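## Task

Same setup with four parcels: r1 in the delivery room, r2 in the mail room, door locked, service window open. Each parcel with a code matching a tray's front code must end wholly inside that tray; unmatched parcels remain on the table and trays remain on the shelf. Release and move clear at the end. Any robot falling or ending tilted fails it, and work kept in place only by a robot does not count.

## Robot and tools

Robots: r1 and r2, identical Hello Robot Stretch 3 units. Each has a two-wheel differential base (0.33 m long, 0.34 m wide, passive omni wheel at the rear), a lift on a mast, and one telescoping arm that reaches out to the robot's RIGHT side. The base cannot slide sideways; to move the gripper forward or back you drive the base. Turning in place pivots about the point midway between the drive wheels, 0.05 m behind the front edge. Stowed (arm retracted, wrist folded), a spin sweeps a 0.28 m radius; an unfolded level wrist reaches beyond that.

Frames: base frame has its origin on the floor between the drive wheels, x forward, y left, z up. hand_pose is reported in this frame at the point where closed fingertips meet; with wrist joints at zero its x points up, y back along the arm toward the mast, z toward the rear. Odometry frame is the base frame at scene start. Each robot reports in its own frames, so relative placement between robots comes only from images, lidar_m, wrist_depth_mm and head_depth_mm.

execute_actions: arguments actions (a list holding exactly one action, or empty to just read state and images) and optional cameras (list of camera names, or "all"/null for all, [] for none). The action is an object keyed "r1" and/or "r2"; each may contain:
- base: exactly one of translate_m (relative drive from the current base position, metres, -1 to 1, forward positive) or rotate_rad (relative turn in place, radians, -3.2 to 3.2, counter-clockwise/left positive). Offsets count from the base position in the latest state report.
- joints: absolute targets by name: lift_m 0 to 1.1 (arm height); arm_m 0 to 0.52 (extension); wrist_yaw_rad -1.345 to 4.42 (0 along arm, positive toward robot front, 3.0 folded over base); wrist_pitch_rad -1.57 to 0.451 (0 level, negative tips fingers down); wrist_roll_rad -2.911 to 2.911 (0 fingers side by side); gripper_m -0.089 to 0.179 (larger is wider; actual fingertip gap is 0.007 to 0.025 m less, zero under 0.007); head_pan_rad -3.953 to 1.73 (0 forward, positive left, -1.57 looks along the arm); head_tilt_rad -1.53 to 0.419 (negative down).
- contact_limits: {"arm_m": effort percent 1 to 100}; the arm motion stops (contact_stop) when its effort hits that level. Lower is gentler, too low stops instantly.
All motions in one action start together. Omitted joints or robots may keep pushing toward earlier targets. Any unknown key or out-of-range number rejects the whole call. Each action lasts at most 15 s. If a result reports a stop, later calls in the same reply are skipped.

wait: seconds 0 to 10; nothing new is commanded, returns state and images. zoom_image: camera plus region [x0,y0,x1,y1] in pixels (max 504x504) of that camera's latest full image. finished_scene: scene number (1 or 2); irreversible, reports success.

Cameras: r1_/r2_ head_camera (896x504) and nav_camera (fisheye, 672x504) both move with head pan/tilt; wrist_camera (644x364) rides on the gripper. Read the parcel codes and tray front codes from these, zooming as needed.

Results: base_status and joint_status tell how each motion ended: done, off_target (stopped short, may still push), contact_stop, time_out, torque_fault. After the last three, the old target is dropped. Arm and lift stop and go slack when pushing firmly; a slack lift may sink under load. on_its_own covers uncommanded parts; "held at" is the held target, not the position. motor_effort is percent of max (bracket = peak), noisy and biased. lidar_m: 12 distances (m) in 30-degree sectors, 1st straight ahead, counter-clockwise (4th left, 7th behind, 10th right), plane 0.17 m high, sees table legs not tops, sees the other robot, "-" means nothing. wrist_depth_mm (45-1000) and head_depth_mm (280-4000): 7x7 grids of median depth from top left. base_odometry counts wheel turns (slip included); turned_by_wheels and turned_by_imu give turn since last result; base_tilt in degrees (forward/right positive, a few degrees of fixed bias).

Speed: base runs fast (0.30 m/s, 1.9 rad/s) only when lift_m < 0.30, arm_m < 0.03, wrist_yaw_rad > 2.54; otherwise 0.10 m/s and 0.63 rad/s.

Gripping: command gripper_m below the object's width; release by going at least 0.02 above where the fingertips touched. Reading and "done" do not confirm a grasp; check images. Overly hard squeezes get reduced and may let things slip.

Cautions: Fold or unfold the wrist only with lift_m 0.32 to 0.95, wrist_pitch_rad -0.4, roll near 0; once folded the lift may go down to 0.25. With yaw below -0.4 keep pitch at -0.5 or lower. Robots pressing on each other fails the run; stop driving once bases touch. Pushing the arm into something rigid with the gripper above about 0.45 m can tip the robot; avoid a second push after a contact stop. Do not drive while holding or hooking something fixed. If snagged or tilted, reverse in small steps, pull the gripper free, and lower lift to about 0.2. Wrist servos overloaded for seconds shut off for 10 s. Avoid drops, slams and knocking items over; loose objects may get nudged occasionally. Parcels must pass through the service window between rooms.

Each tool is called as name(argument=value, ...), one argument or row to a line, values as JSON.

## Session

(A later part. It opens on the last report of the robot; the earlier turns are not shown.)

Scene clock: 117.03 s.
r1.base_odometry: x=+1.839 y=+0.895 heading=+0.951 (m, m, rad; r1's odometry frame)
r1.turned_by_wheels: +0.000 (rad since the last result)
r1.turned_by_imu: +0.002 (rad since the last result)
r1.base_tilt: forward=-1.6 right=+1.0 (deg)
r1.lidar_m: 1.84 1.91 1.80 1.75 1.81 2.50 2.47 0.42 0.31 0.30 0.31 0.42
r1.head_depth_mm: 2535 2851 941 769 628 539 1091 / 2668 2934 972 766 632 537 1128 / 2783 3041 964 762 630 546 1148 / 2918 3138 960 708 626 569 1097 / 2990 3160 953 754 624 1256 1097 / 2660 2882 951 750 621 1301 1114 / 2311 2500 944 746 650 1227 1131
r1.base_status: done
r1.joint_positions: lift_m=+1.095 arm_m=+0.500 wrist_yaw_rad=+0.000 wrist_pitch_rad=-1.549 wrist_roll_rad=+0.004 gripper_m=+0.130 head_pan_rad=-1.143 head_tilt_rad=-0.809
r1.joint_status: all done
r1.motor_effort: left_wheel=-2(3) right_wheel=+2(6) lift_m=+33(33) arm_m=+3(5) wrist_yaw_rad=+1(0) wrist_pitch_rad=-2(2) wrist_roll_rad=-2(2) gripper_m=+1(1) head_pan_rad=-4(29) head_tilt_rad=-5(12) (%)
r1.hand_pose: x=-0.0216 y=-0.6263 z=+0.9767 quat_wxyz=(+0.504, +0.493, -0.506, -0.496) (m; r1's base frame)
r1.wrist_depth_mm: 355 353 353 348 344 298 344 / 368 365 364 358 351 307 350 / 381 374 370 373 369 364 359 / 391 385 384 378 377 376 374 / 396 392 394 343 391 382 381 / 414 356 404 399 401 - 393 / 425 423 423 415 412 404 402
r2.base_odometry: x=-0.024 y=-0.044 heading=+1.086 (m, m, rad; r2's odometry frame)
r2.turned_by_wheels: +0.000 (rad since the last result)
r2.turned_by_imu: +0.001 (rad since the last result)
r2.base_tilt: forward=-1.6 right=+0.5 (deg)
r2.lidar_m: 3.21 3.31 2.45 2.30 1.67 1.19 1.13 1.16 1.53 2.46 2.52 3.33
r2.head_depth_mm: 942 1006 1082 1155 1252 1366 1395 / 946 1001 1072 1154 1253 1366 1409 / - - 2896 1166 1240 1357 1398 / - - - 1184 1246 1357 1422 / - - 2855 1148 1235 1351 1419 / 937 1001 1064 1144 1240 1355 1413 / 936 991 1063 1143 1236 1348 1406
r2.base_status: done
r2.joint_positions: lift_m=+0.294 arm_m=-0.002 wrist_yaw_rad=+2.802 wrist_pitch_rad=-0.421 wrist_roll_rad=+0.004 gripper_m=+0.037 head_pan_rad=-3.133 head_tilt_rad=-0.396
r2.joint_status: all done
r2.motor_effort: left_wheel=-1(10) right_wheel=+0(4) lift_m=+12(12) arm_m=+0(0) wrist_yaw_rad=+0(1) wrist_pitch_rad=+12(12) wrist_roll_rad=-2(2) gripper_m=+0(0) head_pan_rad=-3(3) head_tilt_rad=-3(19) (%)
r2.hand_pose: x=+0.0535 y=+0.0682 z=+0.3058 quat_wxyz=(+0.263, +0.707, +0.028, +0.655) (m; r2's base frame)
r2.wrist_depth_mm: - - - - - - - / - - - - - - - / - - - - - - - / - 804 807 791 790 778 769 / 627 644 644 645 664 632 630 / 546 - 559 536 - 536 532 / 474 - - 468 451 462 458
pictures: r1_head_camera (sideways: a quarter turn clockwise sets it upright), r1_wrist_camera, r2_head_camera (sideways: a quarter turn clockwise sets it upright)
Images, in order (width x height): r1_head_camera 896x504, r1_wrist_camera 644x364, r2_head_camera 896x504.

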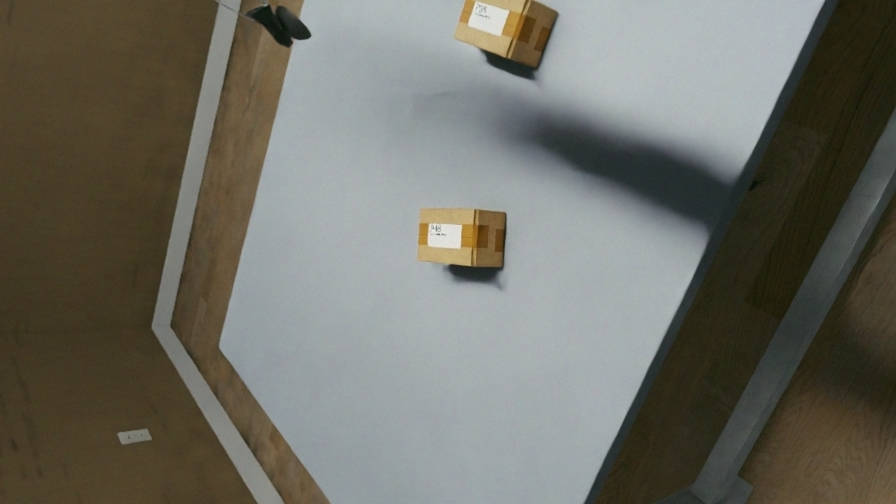

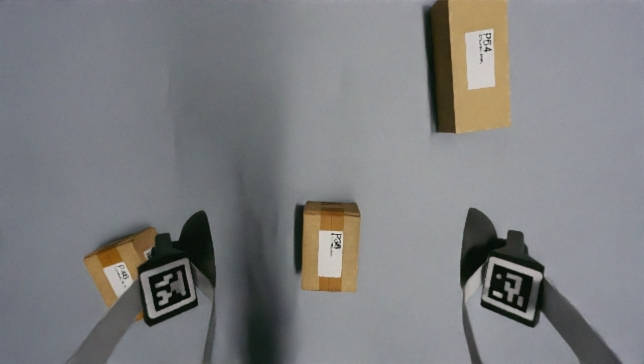

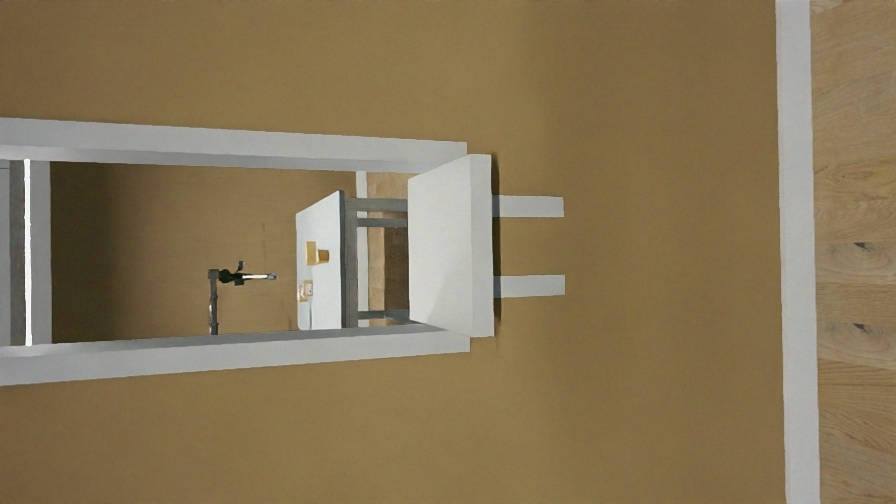

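zoom_image(
  camera="r1_wrist_camera",
  region=[300, 215, 365, 285],
)

zoom_image(
  camera="r1_wrist_camera",
  region=[85, 245, 150, 310],
)

zoom_image(
  camera="r1_wrist_camera",
  region=[450, 20, 515, 90],
)

zoom_image(
  camera="r1_head_camera",
  region=[415, 210, 475, 260],
)

Region (300, 215, 365, 285) of r1_wrist_camera's 644x364 image, scaled by 7.200; it fills the left 468 columns of this view, and the rest is white.

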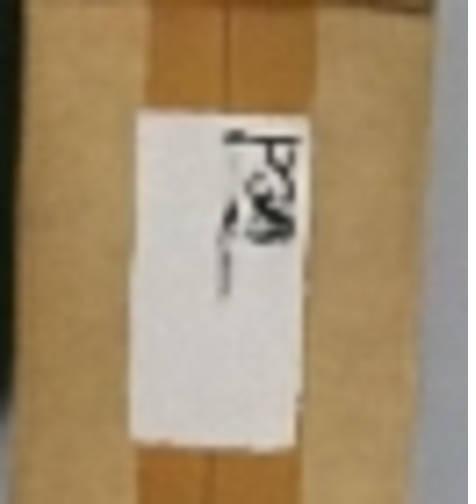

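Region (85, 245, 150, 310) of r1_wrist_camera's 644x364 image, scaled by 7.754.

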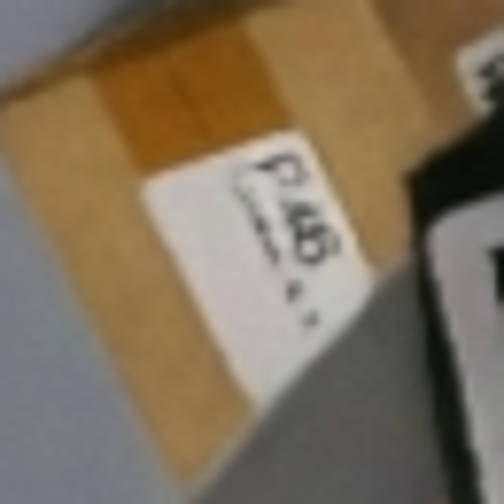

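Region (450, 20, 515, 90) of r1_wrist_camera's 644x364 image, scaled by 7.200; it fills the left 468 columns of this view, and the rest is white.

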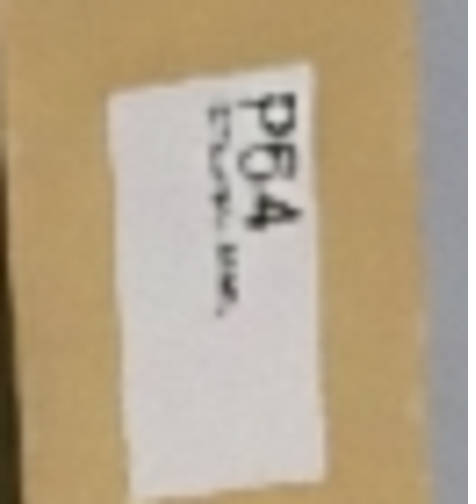

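Region (415, 210, 475, 260) of r1_head_camera's 896x504 image, scaled by 8.400, with more detail than that image has.

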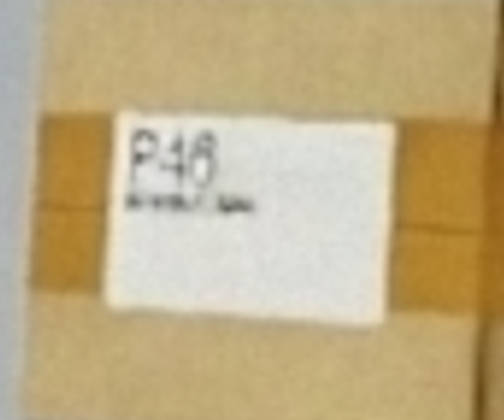

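zoom_image(
  camera="r1_head_camera",
  region=[460, 0, 520, 45],
)

Region (460, 0, 520, 45) of r1_head_camera's 896x504 image, scaled by 8.400, with more detail than that image has; it fills the top 378 rows of this view, and the rest is white.

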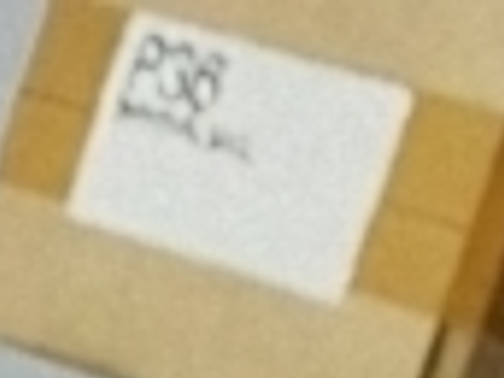

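execute_actions(
  actions=[
    {"r1":{"joints":{"lift_m":0.901,"arm_m":0.425}},"r2":{"joints":{"lift_m":0.48}}},
  ],
  cameras=["r1_wrist_camera"],
)

Scene clock: 151.40 s.
r1.base_odometry: x=+1.839 y=+0.895 heading=+0.951 (m, m, rad; r1's odometry frame)
r1.turned_by_wheels: +0.000 (rad since the last result)
r1.turned_by_imu: +0.001 (rad since the last result)
r1.base_tilt: forward=-1.6 right=+1.0 (deg)
r1.lidar_m: 1.84 1.92 1.81 1.75 1.81 2.50 2.47 0.42 0.31 0.30 0.31 0.42
r1.head_depth_mm: 2541 2837 980 768 629 538 1088 / 2675 2935 972 766 631 537 1124 / 2763 3041 964 761 629 547 1147 / 2904 3114 957 708 626 568 1100 / 3003 3169 952 754 624 1256 1098 / 2676 2864 945 749 620 1296 1116 / 2310 2526 945 747 648 1217 1133
r1.base_status: not commanded
r1.joint_positions: lift_m=+0.901 arm_m=+0.425 wrist_yaw_rad=+0.000 wrist_pitch_rad=-1.549 wrist_roll_rad=+0.004 gripper_m=+0.130 head_pan_rad=-1.143 head_tilt_rad=-0.810
r1.joint_status: all done
r1.motor_effort: left_wheel=-3(2) right_wheel=+2(1) lift_m=+19(29) arm_m=-3(0) wrist_yaw_rad=+0(0) wrist_pitch_rad=-2(2) wrist_roll_rad=-2(2) gripper_m=+0(0) head_pan_rad=-4(3) head_tilt_rad=-4(6) (%)
r1.hand_pose: x=-0.0216 y=-0.5517 z=+0.7833 quat_wxyz=(+0.504, +0.493, -0.506, -0.496) (m; r1's base frame)
r1.wrist_depth_mm: 172 171 169 168 167 166 164 / 177 175 174 173 172 171 169 / 181 180 180 177 176 174 174 / 187 185 184 132 179 179 179 / 192 190 187 135 184 183 183 / 198 196 196 139 191 - 188 / 203 203 201 144 197 197 193
r2.base_odometry: x=-0.024 y=-0.044 heading=+1.086 (m, m, rad; r2's odometry frame)
r2.turned_by_wheels: +0.000 (rad since the last result)
r2.turned_by_imu: +0.000 (rad since the last result)
r2.base_tilt: forward=-1.6 right=+0.5 (deg)
r2.lidar_m: 3.21 3.27 2.45 2.30 1.66 1.19 1.13 1.16 1.53 2.46 2.52 3.33
r2.head_depth_mm: 941 1006 1073 1153 1249 1357 1399 / 939 1002 1075 1154 1245 1366 1413 / - - 2876 1162 1252 1363 1405 / - - - 1187 1249 1356 1409 / - - 2862 1152 1244 1358 1411 / 938 999 1067 1145 1243 1350 1410 / 932 995 1068 1143 1244 1352 1424
r2.base_status: not commanded
r2.joint_positions: lift_m=+0.479 arm_m=-0.002 wrist_yaw_rad=+2.802 wrist_pitch_rad=-0.421 wrist_roll_rad=+0.004 gripper_m=+0.037 head_pan_rad=-3.133 head_tilt_rad=-0.396
r2.joint_status: all done
r2.motor_effort: left_wheel=-1(1) right_wheel=+1(1) lift_m=+53(54) arm_m=+0(0) wrist_yaw_rad=-1(1) wrist_pitch_rad=+12(12) wrist_roll_rad=-2(2) gripper_m=+0(0) head_pan_rad=-3(4) head_tilt_rad=-2(3) (%)
r2.hand_pose: x=+0.0535 y=+0.0682 z=+0.4911 quat_wxyz=(+0.263, +0.707, +0.028, +0.655) (m; r2's base frame)
r2.wrist_depth_mm: - - - - - - - / - - - - - - - / - - - - - - - / - - - - - - - / 912 948 945 928 953 928 915 / 797 - 820 775 - 770 762 / 677 - 661 668 646 667 664
pictures: r1_wrist_camera
Images, in order (width x height): r1_wrist_camera 644x364.

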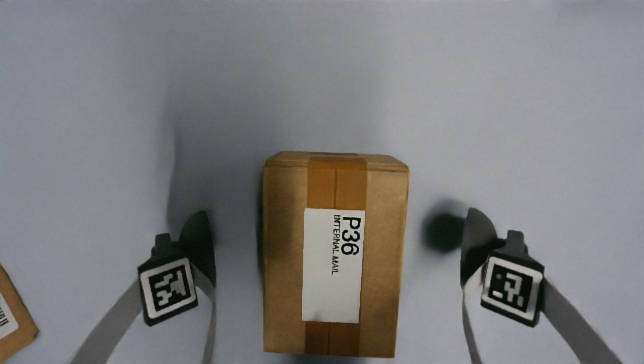

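P36 confirmed. Grip.

execute_actions(
  actions=[
    {"r1":{"joints":{"lift_m":0.898,"gripper_m":0.018}},"r2":{"joints":{"lift_m":0.60}}},
  ],
  cameras=["r1_wrist_camera"],
)

Scene clock: 155.20 s.
r1.base_odometry: x=+1.839 y=+0.895 heading=+0.951 (m, m, rad; r1's odometry frame)
r1.turned_by_wheels: +0.000 (rad since the last result)
r1.turned_by_imu: +0.001 (rad since the last result)
r1.base_tilt: forward=-1.6 right=+1.1 (deg)
r1.lidar_m: 1.84 1.91 1.80 1.75 1.81 2.49 2.48 0.42 0.31 0.30 0.31 0.43
r1.head_depth_mm: 2543 2872 976 766 628 539 1089 / 2676 2944 971 765 631 537 1126 / 2753 3029 963 760 630 546 1153 / 2933 3159 958 707 627 568 1100 / 3004 3175 950 753 623 1253 1094 / 2669 2869 948 750 621 1297 1115 / 2329 2523 942 746 649 1225 1132
r1.base_status: not commanded
r1.joint_positions: lift_m=+0.898 arm_m=+0.425 wrist_yaw_rad=+0.000 wrist_pitch_rad=-1.549 wrist_roll_rad=+0.004 gripper_m=+0.019 head_pan_rad=-1.143 head_tilt_rad=-0.810
r1.joint_status: all done
r1.motor_effort: left_wheel=-2(2) right_wheel=+3(2) lift_m=+20(21) arm_m=-3(2) wrist_yaw_rad=+1(1) wrist_pitch_rad=-2(2) wrist_roll_rad=-2(2) gripper_m=-22(99) head_pan_rad=-4(4) head_tilt_rad=-4(4) (%)
r1.hand_pose: x=-0.0216 y=-0.5515 z=+0.7803 quat_wxyz=(+0.504, +0.494, -0.506, -0.496) (m; r1's base frame)
r1.wrist_depth_mm: 169 168 166 165 164 163 161 / 173 172 171 169 168 168 165 / 178 177 176 174 173 172 170 / 183 182 180 126 137 176 175 / 189 188 185 129 129 182 180 / 195 193 - 133 134 186 186 / 201 198 199 138 192 193 191
r2.base_odometry: x=-0.024 y=-0.044 heading=+1.086 (m, m, rad; r2's odometry frame)
r2.turned_by_wheels: +0.000 (rad since the last result)
r2.turned_by_imu: +0.000 (rad since the last result)
r2.base_tilt: forward=-1.6 right=+0.5 (deg)
r2.lidar_m: 3.22 3.30 2.45 2.30 1.67 1.19 1.13 1.16 1.53 2.46 2.52 3.34
r2.head_depth_mm: 945 1005 1076 1164 1257 1369 1395 / 938 1000 1075 1158 1243 1359 1409 / - - 2871 1161 1246 1347 1406 / - - - 1193 1246 1356 1402 / - - 2883 1152 1246 1347 1414 / 937 994 1066 1149 1245 1355 1414 / 936 999 1065 1144 1232 1351 1424
r2.base_status: not commanded
r2.joint_positions: lift_m=+0.599 arm_m=-0.002 wrist_yaw_rad=+2.802 wrist_pitch_rad=-0.421 wrist_roll_rad=+0.004 gripper_m=+0.037 head_pan_rad=-3.133 head_tilt_rad=-0.396
r2.joint_status: all done
r2.motor_effort: left_wheel=-1(1) right_wheel=+2(2) lift_m=+53(55) arm_m=+0(0) wrist_yaw_rad=+0(1) wrist_pitch_rad=+12(12) wrist_roll_rad=-2(2) gripper_m=+0(0) head_pan_rad=-4(4) head_tilt_rad=-3(2) (%)
r2.hand_pose: x=+0.0535 y=+0.0682 z=+0.6111 quat_wxyz=(+0.263, +0.707, +0.028, +0.655) (m; r2's base frame)
r2.wrist_depth_mm: - - - - - - - / - - - - - - - / - - - - - - - / - - - - - - - / - - - - - - - / 941 - 969 946 - 929 923 / 813 - 797 814 780 803 790
pictures: r1_wrist_camera
Images, in order (width x height): r1_wrist_camera 644x364.

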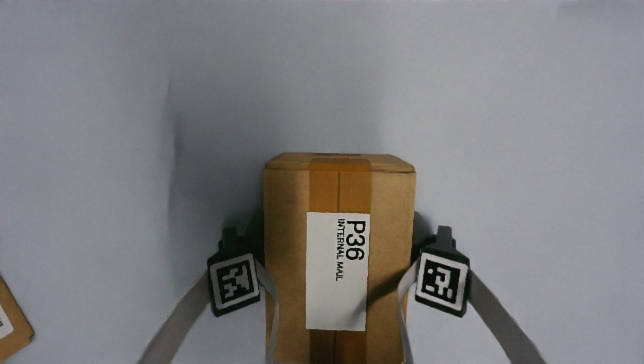

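execute_actions(
  actions=[
    {"r1":{"base":{"translate_m":-0.35},"joints":{"lift_m":0.93,"arm_m":0.0,"wrist_yaw_rad":2.7,"head_pan_rad":-1.57,"head_tilt_rad":-1.2}},"r2":{"base":{"translate_m":-0.35},"joints":{"lift_m":1.0,"wrist_yaw_rad":0.0,"wrist_pitch_rad":-1.57,"gripper_m":0.13,"head_tilt_rad":-0.55}}},
  ],
  cameras=["r1_nav_camera","r1_wrist_camera","r2_head_camera"],
)

Scene clock: 163.63 s.
r1.base_odometry: x=+1.636 y=+0.610 heading=+0.951 (m, m, rad; r1's odometry frame)
r1.turned_by_wheels: +0.000 (rad since the last result)
r1.turned_by_imu: +0.000 (rad since the last result)
r1.base_tilt: forward=-1.6 right=+1.0 (deg)
r1.lidar_m: 2.19 2.27 1.81 1.74 1.81 2.20 2.13 0.42 0.31 0.30 0.31 0.42
r1.head_depth_mm: 784 - - 962 1263 1188 1101 / 781 704 - 578 1260 1201 1088 / 780 699 - - 1243 - - / 774 700 - 577 - - - / 774 695 - 580 1253 1181 1097 / 731 685 621 581 1264 1176 1093 / 771 681 613 580 1257 1178 1089
r1.base_status: done
r1.joint_positions: lift_m=+0.930 arm_m=+0.003 wrist_yaw_rad=+2.699 wrist_pitch_rad=-1.549 wrist_roll_rad=+0.004 gripper_m=+0.019 head_pan_rad=-1.563 head_tilt_rad=-1.185
r1.joint_status: all done
joint sent to its limit — the command would take r1.arm_m past its lower limit, so that joint was sent only as far as its limit.
r1.motor_effort: left_wheel=-2(5) right_wheel=+2(3) lift_m=+33(36) arm_m=-2(2) wrist_yaw_rad=+1(3) wrist_pitch_rad=-2(2) wrist_roll_rad=-2(2) gripper_m=-22(22) head_pan_rad=-4(33) head_tilt_rad=-7(29) (%)
r1.hand_pose: x=-0.0291 y=-0.1646 z=+0.8117 quat_wxyz=(+0.595, +0.602, +0.371, +0.383) (m; r1's base frame)
r1.wrist_depth_mm: 930 934 920 910 893 908 877 / 961 962 937 911 927 911 900 / 978 977 980 - 971 958 930 / - - - 127 136 976 981 / - - - 130 130 978 230 / - - - 133 133 224 219 / - - - 138 227 229 226
r2.base_odometry: x=-0.187 y=-0.354 heading=+1.085 (m, m, rad; r2's odometry frame)
r2.turned_by_wheels: +0.000 (rad since the last result)
r2.turned_by_imu: +0.000 (rad since the last result)
r2.base_tilt: forward=-1.6 right=+0.5 (deg)
r2.lidar_m: 3.56 3.48 2.41 2.29 1.17 0.82 0.78 0.80 1.05 2.48 2.54 3.37
r2.head_depth_mm: 630 688 753 - - - - / 637 694 754 - - - - / - - 3557 - - - - / - - 3858 818 942 - - / - - 3559 820 924 - - / 722 711 772 826 916 - - / 623 680 747 830 916 - -
r2.base_status: done
r2.joint_positions: lift_m=+0.999 arm_m=-0.002 wrist_yaw_rad=+0.002 wrist_pitch_rad=-1.562 wrist_roll_rad=+0.001 gripper_m=+0.130 head_pan_rad=-3.133 head_tilt_rad=-0.543
r2.joint_status: all done
r2.motor_effort: left_wheel=-1(6) right_wheel=+1(2) lift_m=+52(52) arm_m=+1(0) wrist_yaw_rad=-2(8) wrist_pitch_rad=-4(9) wrist_roll_rad=-1(2) gripper_m=+0(81) head_pan_rad=-3(3) head_tilt_rad=-4(20) (%)
r2.hand_pose: x=-0.0217 y=-0.1210 z=+0.8814 quat_wxyz=(+0.502, +0.498, -0.501, -0.498) (m; r2's base frame)
r2.wrist_depth_mm: - - - - - 968 976 / - - - - - - 990 / - - - - - - - / - - - - - - 990 / - - - - - - - / - - - - - - - / - - - - - - 936
pictures: r1_nav_camera (sideways: a quarter turn counterclockwise sets it upright), r1_wrist_camera, r2_head_camera (sideways: a quarter turn clockwise sets it upright)
Images, in order (width x height): r1_nav_camera 672x504, r1_wrist_camera 644x364, r2_head_camera 896x504.

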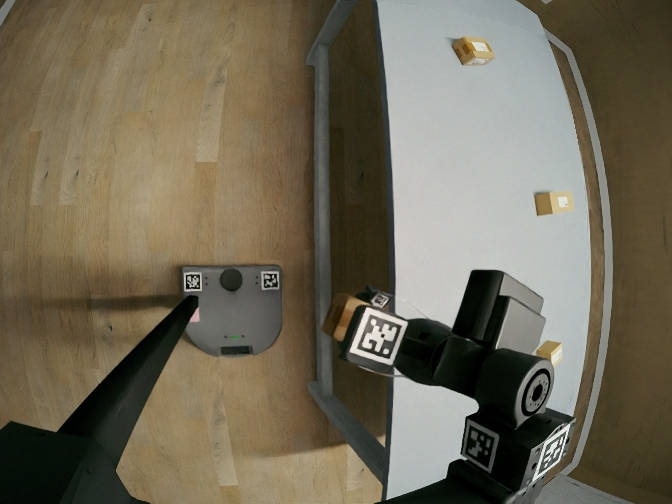

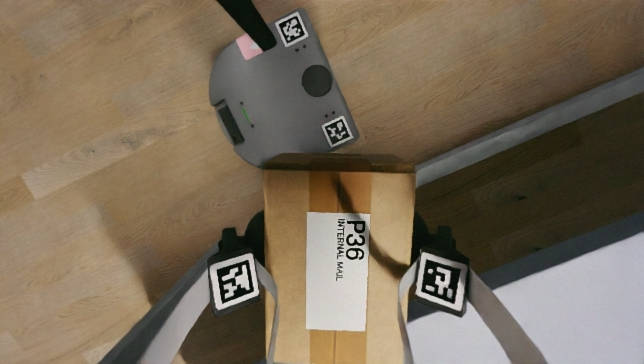

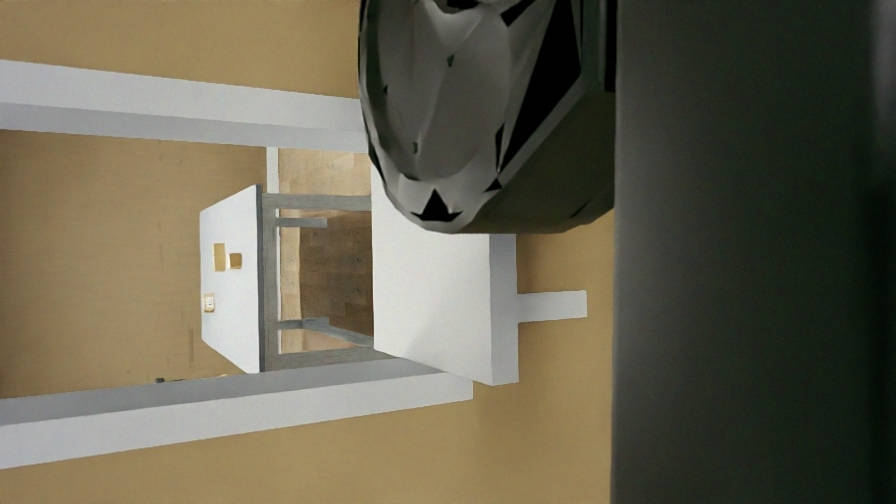

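execute_actions(
  actions=[
    {"r1":{"base":{"translate_m":-0.65},"joints":{"lift_m":0.293,"wrist_pitch_rad":-0.4,"head_pan_rad":-2.6,"head_tilt_rad":-0.6}},"r2":{"base":{"translate_m":-0.325},"joints":{"lift_m":1.095,"head_pan_rad":-1.45,"head_tilt_rad":-0.7}}},
  ],
  cameras=["r1_nav_camera"],
)

Scene clock: 187.57 s.
r1.base_odometry: x=+1.258 y=+0.081 heading=+0.951 (m, m, rad; r1's odometry frame)
r1.turned_by_wheels: +0.000 (rad since the last result)
r1.turned_by_imu: -0.003 (rad since the last result)
r1.base_tilt: forward=-1.5 right=+1.0 (deg)
r1.lidar_m: 1.14 2.47 1.81 1.75 1.82 1.54 1.48 1.54 2.10 0.95 0.34 0.42
r1.head_depth_mm: 1235 1338 1457 1593 1735 1515 1256 / 1337 1425 1544 1708 1828 1507 1256 / - - 1658 1836 1870 1500 1249 / 1478 1614 1764 1981 1858 1495 1246 / 1562 1712 1900 2156 1844 1482 1241 / 1665 1842 2070 2280 1839 1465 1235 / 1783 2001 2260 2385 1827 1469 1233
r1.base_status: done
r1.joint_positions: lift_m=+0.293 arm_m=+0.003 wrist_yaw_rad=+2.699 wrist_pitch_rad=-0.431 wrist_roll_rad=+0.004 gripper_m=+0.019 head_pan_rad=-2.593 head_tilt_rad=-0.605
r1.joint_status: all done
r1.motor_effort: left_wheel=-2(9) right_wheel=+2(6) lift_m=+20(27) arm_m=-2(2) wrist_yaw_rad=+1(1) wrist_pitch_rad=+12(10) wrist_roll_rad=-2(2) gripper_m=-22(22) head_pan_rad=-3(45) head_tilt_rad=+2(29) (%)
r1.hand_pose: x=+0.0742 y=+0.0536 z=+0.3031 quat_wxyz=(+0.299, +0.708, -0.005, +0.640) (m; r1's base frame)
r1.wrist_depth_mm: - - - - - - - / - - - - - - - / - 954 971 899 927 897 924 / - 736 738 127 137 723 701 / - 602 597 129 130 573 576 / 501 516 - 133 133 496 494 / 447 - - 138 409 431 429
r2.base_odometry: x=-0.339 y=-0.641 heading=+1.085 (m, m, rad; r2's odometry frame)
r2.turned_by_wheels: +0.000 (rad since the last result)
r2.turned_by_imu: +0.000 (rad since the last result)
r2.base_tilt: forward=-1.6 right=+0.5 (deg)
r2.lidar_m: 3.89 3.45 2.39 2.04 0.68 0.48 0.45 0.46 0.61 1.49 2.55 3.39
r2.head_depth_mm: - - - - - - - / 2059 2289 2536 2169 - - - / 2078 2327 2574 2173 1615 1447 - / 2078 2316 2573 2103 1670 1387 1153 / 2116 2324 2609 2112 1688 1380 1203 / 2106 2358 2571 2104 1670 1378 1189 / 2118 2413 2618 2106 1684 1383 1183
r2.base_status: done
r2.joint_positions: lift_m=+1.094 arm_m=-0.002 wrist_yaw_rad=+0.002 wrist_pitch_rad=-1.562 wrist_roll_rad=+0.001 gripper_m=+0.130 head_pan_rad=-1.457 head_tilt_rad=-0.691
r2.joint_status: all done
r2.motor_effort: left_wheel=-1(6) right_wheel=+1(3) lift_m=+52(50) arm_m=+0(0) wrist_yaw_rad=-2(2) wrist_pitch_rad=-4(4) wrist_roll_rad=-1(1) gripper_m=+0(0) head_pan_rad=+4(42) head_tilt_rad=-6(23) (%)
r2.hand_pose: x=-0.0217 y=-0.1210 z=+0.9764 quat_wxyz=(+0.502, +0.498, -0.501, -0.498) (m; r2's base frame)
r2.wrist_depth_mm: - - - - - 873 562 / - - - - - 874 574 / - - - - - 894 574 / - - - - - 905 578 / - - - - - 872 579 / - - - - - - 576 / - - - - - - 531
pictures: r1_nav_camera (sideways: a quarter turn counterclockwise sets it upright)
Images, in order (width x height): r1_nav_camera 672x504.

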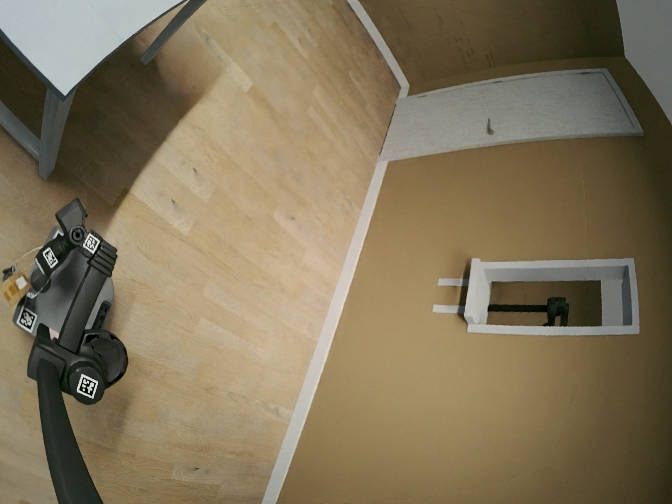

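execute_actions(
  actions=[
    {"r1":{"base":{"rotate_rad":0.45}}},
  ],
  cameras=[],
)

execute_actions(
  actions=[
    {"r1":{"base":{"translate_m":-1.0},"joints":{"head_pan_rad":-3.0,"head_tilt_rad":-0.6}},"r2":{"base":{"rotate_rad":-1.527},"joints":{"arm_m":0.12}}},
  ],
  cameras=["r2_nav_camera","r2_wrist_camera"],
)

Scene clock: 191.30 s.
r1.base_odometry: x=+1.258 y=+0.081 heading=+1.400 (m, m, rad; r1's odometry frame)
r1.turned_by_wheels: +0.450 (rad since the last result)
r1.turned_by_imu: +0.443 (rad since the last result)
r1.base_tilt: forward=-1.6 right=+1.0 (deg)
r1.lidar_m: 2.68 1.86 1.75 1.78 1.58 1.48 1.51 1.95 0.95 0.34 0.39 0.90
r1.head_depth_mm: 1592 1703 1811 1935 1880 1508 1256 / 1782 1902 2057 2180 1867 1498 1254 / 1997 2175 2354 2395 1884 1495 1253 / 2301 2498 2772 2453 1843 1486 1243 / 2711 3019 3138 2438 1851 1487 1246 / 2725 2978 3208 2427 1842 1470 1237 / 2582 2792 3001 2399 1826 1472 1230
r1.base_status: done
r1.joint_positions: lift_m=+0.293 arm_m=+0.003 wrist_yaw_rad=+2.699 wrist_pitch_rad=-0.430 wrist_roll_rad=+0.004 gripper_m=+0.019 head_pan_rad=-2.593 head_tilt_rad=-0.605
r1.joint_status: not commanded
r1.motor_effort: left_wheel=-3(8) right_wheel=+1(8) lift_m=+20(20) arm_m=-2(2) wrist_yaw_rad=+1(1) wrist_pitch_rad=+12(12) wrist_roll_rad=-2(2) gripper_m=-22(22) head_pan_rad=-4(4) head_tilt_rad=+2(2) (%)
r1.hand_pose: x=+0.0742 y=+0.0536 z=+0.3031 quat_wxyz=(+0.299, +0.708, -0.005, +0.640) (m; r1's base frame)
r1.wrist_depth_mm: - - - - - - - / - - - - - - - / - 975 946 915 925 907 902 / - 747 722 127 137 713 709 / - 602 601 130 130 584 582 / 495 526 - 133 133 499 493 / 447 - - 138 412 428 426
r2.base_odometry: x=-0.339 y=-0.641 heading=+1.085 (m, m, rad; r2's odometry frame)
r2.turned_by_wheels: +0.000 (rad since the last result)
r2.turned_by_imu: +0.000 (rad since the last result)
r2.base_tilt: forward=-1.6 right=+0.5 (deg)
r2.lidar_m: 3.89 3.44 2.40 2.03 0.68 0.48 0.45 0.46 0.61 1.49 2.55 3.38
r2.head_depth_mm: - - - - - - - / 2053 2308 2537 2166 - - - / 2043 2283 2537 2146 1613 1449 - / 2059 2339 2563 2111 1680 1364 1154 / 2100 2344 2572 2098 1661 1382 1204 / 2091 2362 2569 2125 1659 1387 1177 / 2142 2397 2593 2102 1674 1393 1186
r2.base_status: not commanded
r2.joint_positions: lift_m=+1.094 arm_m=-0.002 wrist_yaw_rad=+0.002 wrist_pitch_rad=-1.562 wrist_roll_rad=+0.001 gripper_m=+0.130 head_pan_rad=-1.457 head_tilt_rad=-0.691
r2.joint_status: not commanded
r2.motor_effort: left_wheel=-1(1) right_wheel=+1(2) lift_m=+52(52) arm_m=+0(0) wrist_yaw_rad=-2(1) wrist_pitch_rad=-4(4) wrist_roll_rad=-1(1) gripper_m=+0(0) head_pan_rad=+3(4) head_tilt_rad=-5(5) (%)
r2.hand_pose: x=-0.0217 y=-0.1210 z=+0.9764 quat_wxyz=(+0.502, +0.498, -0.501, -0.498) (m; r2's base frame)
r2.wrist_depth_mm: - - - - - 892 565 / - - - - - 884 568 / - - - - - 888 573 / - - - - - 903 578 / - - - - - 876 577 / - - - - - - 575 / - - - - - - 529
pictures: none
No camera images: the call's "cameras" was empty. Leave "cameras" out to get every camera's image.

Scene clock: 196.23 s.
r1.base_odometry: x=+1.088 y=-0.904 heading=+1.400 (m, m, rad; r1's odometry frame)
r1.turned_by_wheels: +0.000 (rad since the last result)
r1.turned_by_imu: -0.006 (rad since the last result)
r1.base_tilt: forward=-1.5 right=+1.0 (deg)
r1.lidar_m: 3.38 2.31 2.17 0.90 0.61 0.58 0.59 0.76 1.66 2.64 1.19 1.09
r1.head_depth_mm: 1014 1188 1247 604 667 747 846 / 789 - 3691 755 638 817 936 / - - 3658 750 768 903 1050 / 655 727 819 746 867 1008 1169 / 602 665 743 769 970 1142 1235 / 648 721 815 934 1090 1320 1238 / 700 788 901 1045 1247 1411 1229
r1.base_status: done
r1.joint_positions: lift_m=+0.293 arm_m=+0.003 wrist_yaw_rad=+2.699 wrist_pitch_rad=-0.430 wrist_roll_rad=+0.004 gripper_m=+0.019 head_pan_rad=-2.993 head_tilt_rad=-0.605
r1.joint_status: all done
r1.motor_effort: left_wheel=-2(10) right_wheel=+3(6) lift_m=+20(20) arm_m=-2(2) wrist_yaw_rad=+1(1) wrist_pitch_rad=+12(12) wrist_roll_rad=-2(2) gripper_m=-22(22) head_pan_rad=-4(33) head_tilt_rad=+2(1) (%)
r1.hand_pose: x=+0.0742 y=+0.0537 z=+0.3032 quat_wxyz=(+0.299, +0.708, -0.005, +0.640) (m; r1's base frame)
r1.wrist_depth_mm: 693 - - - - - - / 718 999 - - - - - / 765 908 951 941 922 900 880 / - 738 714 127 137 719 699 / - 606 600 130 130 581 574 / 496 515 - 133 133 500 496 / 452 - - 138 410 429 429
r2.base_odometry: x=-0.339 y=-0.641 heading=-0.441 (m, m, rad; r2's odometry frame)
r2.turned_by_wheels: -1.527 (rad since the last result)
r2.turned_by_imu: -1.505 (rad since the last result)
r2.base_tilt: forward=-1.6 right=+0.5 (deg)
r2.lidar_m: 1.69 2.59 3.54 3.89 3.30 2.36 1.78 0.65 0.47 0.45 0.47 0.64
r2.head_depth_mm: - - - - 488 699 867 / 3882 - - - 484 705 898 / - 2378 2968 662 498 725 933 / - 2232 2716 639 506 773 960 / - - 2615 617 507 767 995 / 410 425 465 526 590 788 1034 / 356 403 466 542 652 809 1071
r2.base_status: done
r2.joint_positions: lift_m=+1.094 arm_m=+0.120 wrist_yaw_rad=+0.001 wrist_pitch_rad=-1.563 wrist_roll_rad=+0.001 gripper_m=+0.130 head_pan_rad=-1.457 head_tilt_rad=-0.691
r2.joint_status: all done
r2.motor_effort: left_wheel=+2(5) right_wheel=-1(4) lift_m=+52(53) arm_m=+4(4) wrist_yaw_rad=-1(2) wrist_pitch_rad=-3(4) wrist_roll_rad=-1(1) gripper_m=+0(1) head_pan_rad=+3(3) head_tilt_rad=-5(4) (%)
r2.hand_pose: x=-0.0217 y=-0.2424 z=+0.9764 quat_wxyz=(+0.502, +0.498, -0.502, -0.499) (m; r2's base frame)
r2.wrist_depth_mm: 326 222 220 218 215 214 493 / - 229 226 223 220 828 972 / - - - - - - - / - - - - - - - / - - - - - - - / - - - - - - - / - - - - - - -
pictures: r2_nav_camera (sideways: a quarter turn counterclockwise sets it upright), r2_wrist_camera
Images, in order (width x height): r2_nav_camera 672x504, r2_wrist_camera 644x364.

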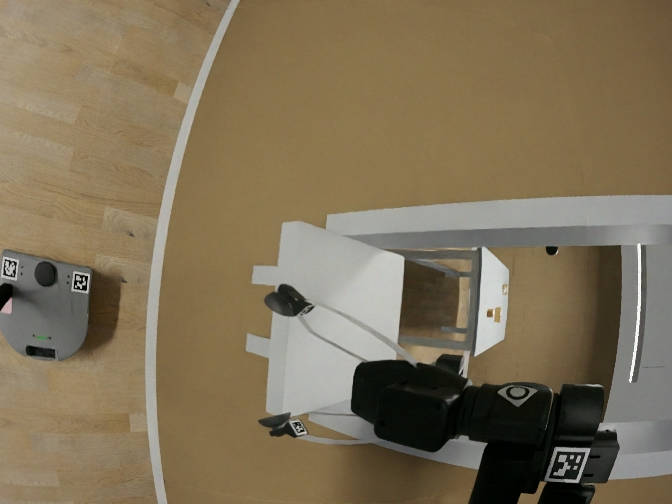

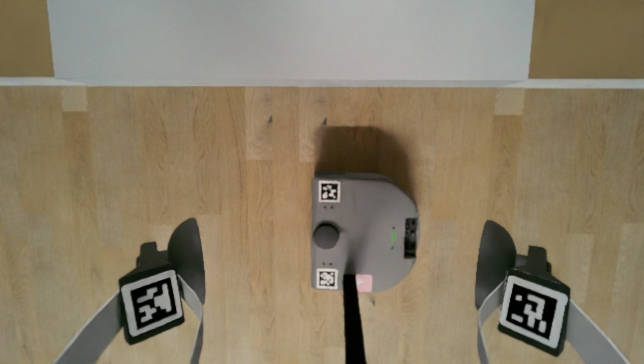

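execute_actions(
  actions=[
    {"r1":{"base":{"rotate_rad":-2.011},"joints":{"lift_m":0.65,"head_pan_rad":-1.0,"head_tilt_rad":-0.6}},"r2":{"base":{"translate_m":0.034}}},
  ],
  cameras=["r1_head_camera"],
)

Scene clock: 206.47 s.
r1.base_odometry: x=+1.088 y=-0.904 heading=-0.611 (m, m, rad; r1's odometry frame)
r1.turned_by_wheels: -2.011 (rad since the last result)
r1.turned_by_imu: -1.982 (rad since the last result)
r1.base_tilt: forward=-1.7 right=+1.0 (deg)
r1.lidar_m: 2.18 2.69 1.19 1.08 3.09 2.26 2.18 0.82 0.60 0.58 0.60 0.82
r1.head_depth_mm: 1006 1107 869 595 658 737 835 / 780 - 3443 756 642 804 922 / - - 3647 750 632 881 1029 / 676 750 845 746 848 982 1159 / 591 654 733 742 938 1105 1212 / 628 696 783 901 1050 1261 1235 / 674 756 863 998 1194 1391 1234
r1.base_status: done
r1.joint_positions: lift_m=+0.650 arm_m=+0.003 wrist_yaw_rad=+2.699 wrist_pitch_rad=-0.430 wrist_roll_rad=+0.004 gripper_m=+0.019 head_pan_rad=-1.007 head_tilt_rad=-0.605
r1.joint_status: all done
r1.motor_effort: left_wheel=+0(8) right_wheel=-2(6) lift_m=+33(33) arm_m=-2(2) wrist_yaw_rad=+1(1) wrist_pitch_rad=+12(12) wrist_roll_rad=-2(2) gripper_m=-22(22) head_pan_rad=+3(47) head_tilt_rad=+2(5) (%)
r1.hand_pose: x=+0.0742 y=+0.0537 z=+0.6597 quat_wxyz=(+0.299, +0.708, -0.005, +0.640) (m; r1's base frame)
r1.wrist_depth_mm: - - - - - - - / - - - - - - - / - - - - - - - / - - - 127 138 - - / - - - 129 130 - - / 923 946 - 133 133 925 895 / 818 - 796 138 744 803 797
r2.base_odometry: x=-0.308 y=-0.656 heading=-0.441 (m, m, rad; r2's odometry frame)
r2.turned_by_wheels: +0.000 (rad since the last result)
r2.turned_by_imu: +0.000 (rad since the last result)
r2.base_tilt: forward=-1.6 right=+0.5 (deg)
r2.lidar_m: 1.69 2.54 3.49 3.90 3.34 2.40 1.78 0.65 0.47 0.45 0.47 0.64
r2.head_depth_mm: - - - - 488 701 872 / 3965 - - - 482 706 900 / - 2388 2964 663 497 724 930 / - 2180 2480 638 507 774 960 / 458 480 509 546 521 767 993 / 356 393 451 530 634 783 1032 / 362 407 465 542 649 810 1066
r2.base_status: done
r2.joint_positions: lift_m=+1.094 arm_m=+0.120 wrist_yaw_rad=+0.001 wrist_pitch_rad=-1.563 wrist_roll_rad=+0.001 gripper_m=+0.130 head_pan_rad=-1.457 head_tilt_rad=-0.691
r2.joint_status: not commanded
r2.motor_effort: left_wheel=+2(6) right_wheel=-1(3) lift_m=+52(53) arm_m=+4(4) wrist_yaw_rad=-1(1) wrist_pitch_rad=-3(3) wrist_roll_rad=-1(1) gripper_m=+0(0) head_pan_rad=+3(4) head_tilt_rad=-5(5) (%)
r2.hand_pose: x=-0.0217 y=-0.2424 z=+0.9764 quat_wxyz=(+0.502, +0.498, -0.502, -0.499) (m; r2's base frame)
r2.wrist_depth_mm: 514 224 221 218 216 214 408 / - 230 226 223 220 218 971 / - - - - - - - / - - - - - - - / - - - - - - - / - - - - - - - / - - - - - - -
pictures: r1_head_camera (sideways: a quarter turn clockwise sets it upright)
Images, in order (width x height): r1_head_camera 896x504.

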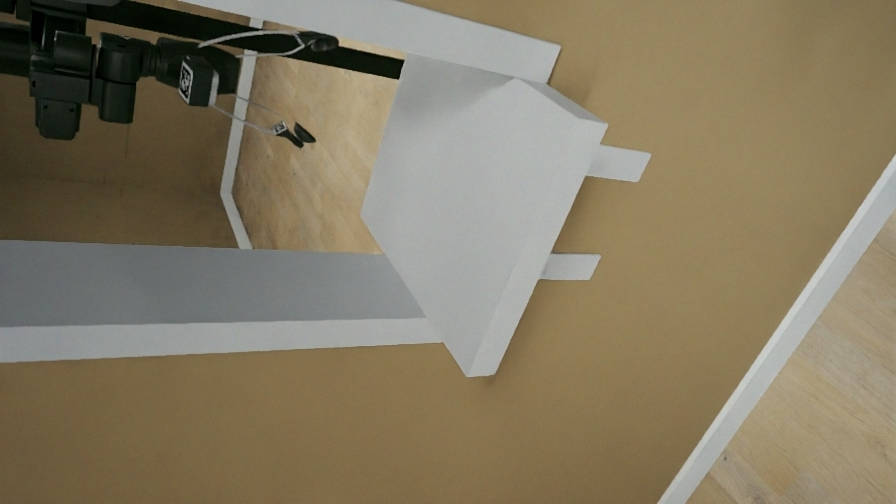

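execute_actions(
  actions=[
    {"r1":{"base":{"translate_m":0.328},"joints":{"lift_m":1.075,"arm_m":0.21,"wrist_yaw_rad":0.0,"wrist_pitch_rad":-1.555,"head_pan_rad":-1.45,"head_tilt_rad":-0.6}}},
  ],
  cameras=["r1_wrist_camera","r1_nav_camera"],
)

Scene clock: 215.97 s.
r1.base_odometry: x=+1.357 y=-1.092 heading=-0.610 (m, m, rad; r1's odometry frame)
r1.turned_by_wheels: +0.000 (rad since the last result)
r1.turned_by_imu: +0.003 (rad since the last result)
r1.base_tilt: forward=-1.7 right=+1.0 (deg)
r1.lidar_m: 2.26 2.34 3.24 1.09 1.30 2.60 2.24 0.81 0.60 0.58 0.60 0.82
r1.head_depth_mm: - - 3286 726 573 790 937 / 906 - - - 570 804 962 / 970 - 3124 788 501 382 988 / - - 3408 743 604 855 1021 / 467 514 574 647 726 870 1043 / 475 524 584 660 756 889 1081 / 481 532 593 672 776 916 1117
r1.base_status: done
r1.joint_positions: lift_m=+1.075 arm_m=+0.210 wrist_yaw_rad=+0.002 wrist_pitch_rad=-1.548 wrist_roll_rad=+0.004 gripper_m=+0.019 head_pan_rad=-1.443 head_tilt_rad=-0.605
r1.joint_status: all done
r1.motor_effort: left_wheel=+0(4) right_wheel=-1(2) lift_m=+33(34) arm_m=+3(4) wrist_yaw_rad=-1(2) wrist_pitch_rad=-3(11) wrist_roll_rad=-2(2) gripper_m=-22(22) head_pan_rad=-4(32) head_tilt_rad=+2(3) (%)
r1.hand_pose: x=-0.0217 y=-0.3365 z=+0.9567 quat_wxyz=(+0.505, +0.494, -0.506, -0.495) (m; r1's base frame)
r1.wrist_depth_mm: 659 655 629 635 235 232 588 / - - - - - - - / - - - - - - - / - - - 127 137 - - / - - - 129 130 - - / - - - 133 133 - - / - - - 138 - - -
r2.base_odometry: x=-0.308 y=-0.656 heading=-0.441 (m, m, rad; r2's odometry frame)
r2.turned_by_wheels: +0.000 (rad since the last result)
r2.turned_by_imu: +0.000 (rad since the last result)
r2.base_tilt: forward=-1.6 right=+0.6 (deg)
r2.lidar_m: 1.69 2.55 3.47 3.88 3.34 2.40 1.78 0.65 0.47 0.45 0.47 0.64
r2.head_depth_mm: - - - - 488 701 864 / 640 - - - 483 702 898 / 2659 2174 2476 663 499 722 926 / - 2187 2584 641 508 774 959 / 458 482 509 548 522 766 994 / 356 394 452 530 634 784 1033 / 362 408 465 543 649 807 1070
r2.base_status: not commanded
r2.joint_positions: lift_m=+1.094 arm_m=+0.120 wrist_yaw_rad=+0.001 wrist_pitch_rad=-1.563 wrist_roll_rad=+0.001 gripper_m=+0.130 head_pan_rad=-1.457 head_tilt_rad=-0.691
r2.joint_status: not commanded
r2.motor_effort: left_wheel=+2(2) right_wheel=-1(1) lift_m=+52(53) arm_m=+4(4) wrist_yaw_rad=-1(1) wrist_pitch_rad=-3(3) wrist_roll_rad=-1(1) gripper_m=+0(0) head_pan_rad=+3(3) head_tilt_rad=-5(5) (%)
r2.hand_pose: x=-0.0217 y=-0.2424 z=+0.9764 quat_wxyz=(+0.502, +0.498, -0.502, -0.499) (m; r2's base frame)
r2.wrist_depth_mm: 516 223 220 217 215 213 409 / - 229 224 222 221 218 967 / - - - - - - - / - - - - - - - / - - - - - - - / - - - - - - - / - - - - - - -
pictures: r1_nav_camera (sideways: a quarter turn counterclockwise sets it upright), r1_wrist_camera
Images, in order (width x height): r1_nav_camera 672x504, r1_wrist_camera 644x364.

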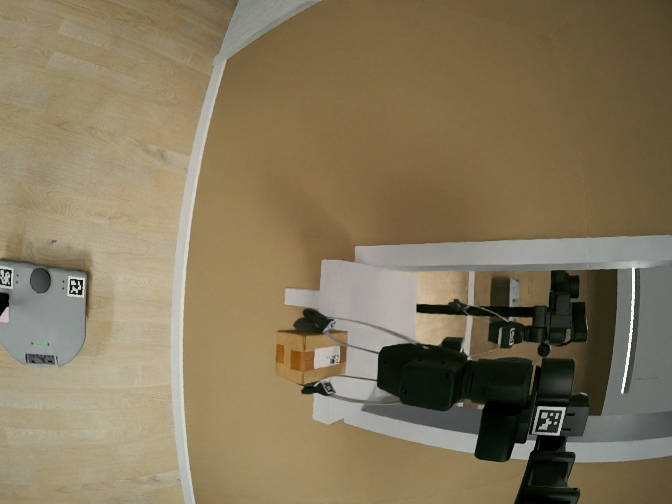

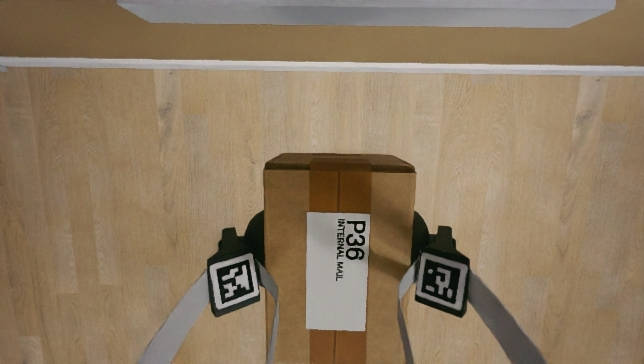

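execute_actions(
  actions=[
    {"r1":{"base":{"translate_m":-0.012},"joints":{"lift_m":1.055,"arm_m":0.51}}},
  ],
  cameras=["r1_wrist_camera","r1_nav_camera"],
)

Scene clock: 223.40 s.
r1.base_odometry: x=+1.347 y=-1.085 heading=-0.610 (m, m, rad; r1's odometry frame)
r1.turned_by_wheels: +0.000 (rad since the last result)
r1.turned_by_imu: +0.001 (rad since the last result)
r1.base_tilt: forward=-1.5 right=+1.0 (deg)
r1.lidar_m: 2.27 2.37 3.27 1.10 1.26 2.59 2.24 0.81 0.60 0.58 0.60 0.82
r1.head_depth_mm: - - 3774 712 593 791 936 / 900 - 3290 721 591 807 961 / 730 - 3059 677 608 827 986 / - - 3620 746 606 845 1019 / 474 522 582 653 715 869 1049 / 473 523 584 659 760 889 1082 / 481 532 594 671 773 913 1118
r1.base_status: done
r1.joint_positions: lift_m=+1.055 arm_m=+0.510 wrist_yaw_rad=+0.000 wrist_pitch_rad=-1.548 wrist_roll_rad=+0.004 gripper_m=+0.019 head_pan_rad=-1.443 head_tilt_rad=-0.605
r1.joint_status: all done
r1.motor_effort: left_wheel=+1(3) right_wheel=-2(5) lift_m=+21(29) arm_m=+3(3) wrist_yaw_rad=+1(1) wrist_pitch_rad=-2(3) wrist_roll_rad=-2(2) gripper_m=-22(22) head_pan_rad=-3(3) head_tilt_rad=+2(2) (%)
r1.hand_pose: x=-0.0216 y=-0.6364 z=+0.9373 quat_wxyz=(+0.505, +0.493, -0.506, -0.496) (m; r1's base frame)
r1.wrist_depth_mm: - 185 184 183 181 180 179 / - 190 189 188 186 185 184 / 180 196 195 193 191 190 187 / 181 202 199 127 137 196 192 / 182 207 205 129 129 201 191 / 182 213 - 133 133 206 189 / - 221 218 138 213 213 197
r2.base_odometry: x=-0.308 y=-0.656 heading=-0.441 (m, m, rad; r2's odometry frame)
r2.turned_by_wheels: +0.000 (rad since the last result)
r2.turned_by_imu: +0.000 (rad since the last result)
r2.base_tilt: forward=-1.6 right=+0.5 (deg)
r2.lidar_m: 1.69 2.56 3.49 3.88 3.35 2.40 1.77 0.65 0.47 0.45 0.47 0.64
r2.head_depth_mm: - - - - 488 702 871 / 370 - - - 483 704 898 / 368 461 2461 583 497 725 928 / 2653 2191 2597 639 507 774 955 / 458 482 508 548 523 770 991 / 356 393 452 530 633 787 1031 / 362 409 466 542 648 810 1075
r2.base_status: not commanded
r2.joint_positions: lift_m=+1.094 arm_m=+0.120 wrist_yaw_rad=+0.001 wrist_pitch_rad=-1.563 wrist_roll_rad=+0.001 gripper_m=+0.130 head_pan_rad=-1.457 head_tilt_rad=-0.691
r2.joint_status: not commanded
r2.motor_effort: left_wheel=+1(2) right_wheel=-1(1) lift_m=+53(53) arm_m=+4(4) wrist_yaw_rad=+0(1) wrist_pitch_rad=-3(3) wrist_roll_rad=-1(1) gripper_m=+0(0) head_pan_rad=+4(3) head_tilt_rad=-5(5) (%)
r2.hand_pose: x=-0.0217 y=-0.2424 z=+0.9764 quat_wxyz=(+0.502, +0.498, -0.502, -0.499) (m; r2's base frame)
r2.wrist_depth_mm: 521 224 220 218 215 213 407 / - 229 226 223 220 218 987 / - - - - - - - / - - - - - - - / - - - - - - - / - - - - - - - / - - - - - - -
pictures: r1_nav_camera (sideways: a quarter turn counterclockwise sets it upright), r1_wrist_camera
Images, in order (width x height): r1_nav_camera 672x504, r1_wrist_camera 644x364.

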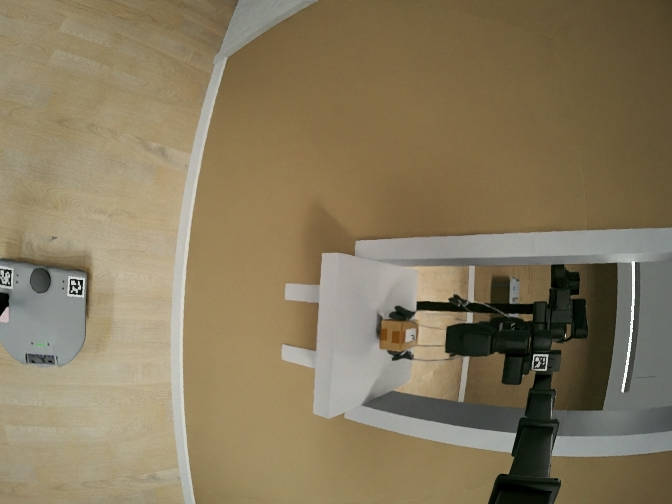

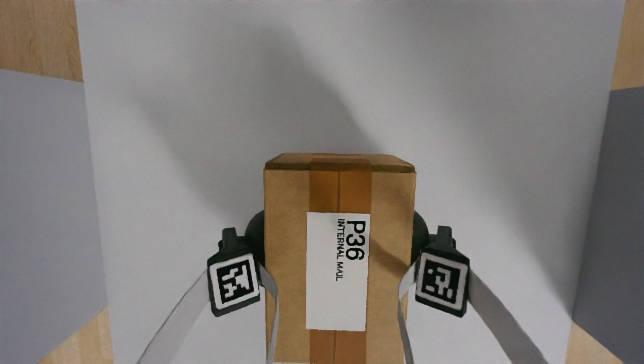

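execute_actions(
  actions=[
    {"r1":{"joints":{"lift_m":1.035}}},
  ],
  cameras=[],
)

Scene clock: 226.27 s.
r1.base_odometry: x=+1.347 y=-1.085 heading=-0.610 (m, m, rad; r1's odometry frame)
r1.turned_by_wheels: +0.000 (rad since the last result)
r1.turned_by_imu: +0.000 (rad since the last result)
r1.base_tilt: forward=-1.5 right=+0.9 (deg)
r1.lidar_m: 2.27 2.36 3.26 1.09 1.26 2.58 2.23 0.81 0.60 0.58 0.60 0.83
r1.head_depth_mm: - - 3776 710 593 791 936 / 898 - 3492 740 590 809 963 / 732 - 3040 682 607 824 987 / - - 3632 742 605 847 1017 / 474 523 582 651 712 869 1047 / 473 523 583 658 758 890 1082 / 481 532 594 673 775 915 1117
r1.base_status: not commanded
r1.joint_positions: lift_m=+1.035 arm_m=+0.510 wrist_yaw_rad=+0.000 wrist_pitch_rad=-1.549 wrist_roll_rad=+0.004 gripper_m=+0.019 head_pan_rad=-1.443 head_tilt_rad=-0.605
r1.joint_status: all done
r1.motor_effort: left_wheel=+0(0) right_wheel=-1(0) lift_m=+18(20) arm_m=+3(3) wrist_yaw_rad=+0(0) wrist_pitch_rad=-2(3) wrist_roll_rad=-2(2) gripper_m=-23(22) head_pan_rad=-4(4) head_tilt_rad=+2(2) (%)
r1.hand_pose: x=-0.0216 y=-0.6362 z=+0.9174 quat_wxyz=(+0.504, +0.494, -0.506, -0.496) (m; r1's base frame)
r1.wrist_depth_mm: - 167 165 164 163 162 161 / 173 171 171 169 168 166 165 / 175 176 175 174 172 171 170 / 178 182 180 127 137 175 174 / 182 187 184 130 129 181 179 / 182 193 - 134 133 185 184 / - 198 196 138 191 192 189
r2.base_odometry: x=-0.308 y=-0.656 heading=-0.441 (m, m, rad; r2's odometry frame)
r2.turned_by_wheels: +0.000 (rad since the last result)
r2.turned_by_imu: +0.000 (rad since the last result)
r2.base_tilt: forward=-1.5 right=+0.5 (deg)
r2.lidar_m: 1.69 2.54 3.48 3.89 3.36 2.40 1.77 0.65 0.47 0.45 0.47 0.64
r2.head_depth_mm: - - - - 488 699 869 / 376 - - - 483 705 896 / 377 416 2467 615 497 724 927 / 586 2182 2581 639 506 777 958 / 457 481 510 547 524 767 993 / 356 392 452 530 634 783 1031 / 363 409 466 543 647 810 1072
r2.base_status: not commanded
r2.joint_positions: lift_m=+1.094 arm_m=+0.120 wrist_yaw_rad=+0.001 wrist_pitch_rad=-1.563 wrist_roll_rad=+0.001 gripper_m=+0.130 head_pan_rad=-1.457 head_tilt_rad=-0.691
r2.joint_status: not commanded
r2.motor_effort: left_wheel=+2(2) right_wheel=+0(1) lift_m=+52(53) arm_m=+4(4) wrist_yaw_rad=-1(1) wrist_pitch_rad=-3(3) wrist_roll_rad=-1(1) gripper_m=+0(0) head_pan_rad=+3(3) head_tilt_rad=-4(5) (%)
r2.hand_pose: x=-0.0217 y=-0.2424 z=+0.9764 quat_wxyz=(+0.502, +0.498, -0.502, -0.499) (m; r2's base frame)
r2.wrist_depth_mm: 516 224 220 217 217 213 406 / - 228 225 223 220 217 984 / - - - - - - - / - - - - - - - / - - - - - - - / - - - - - - - / - - - - - - -
pictures: none
No camera images: the call's "cameras" was empty. Leave "cameras" out to get every camera's image.


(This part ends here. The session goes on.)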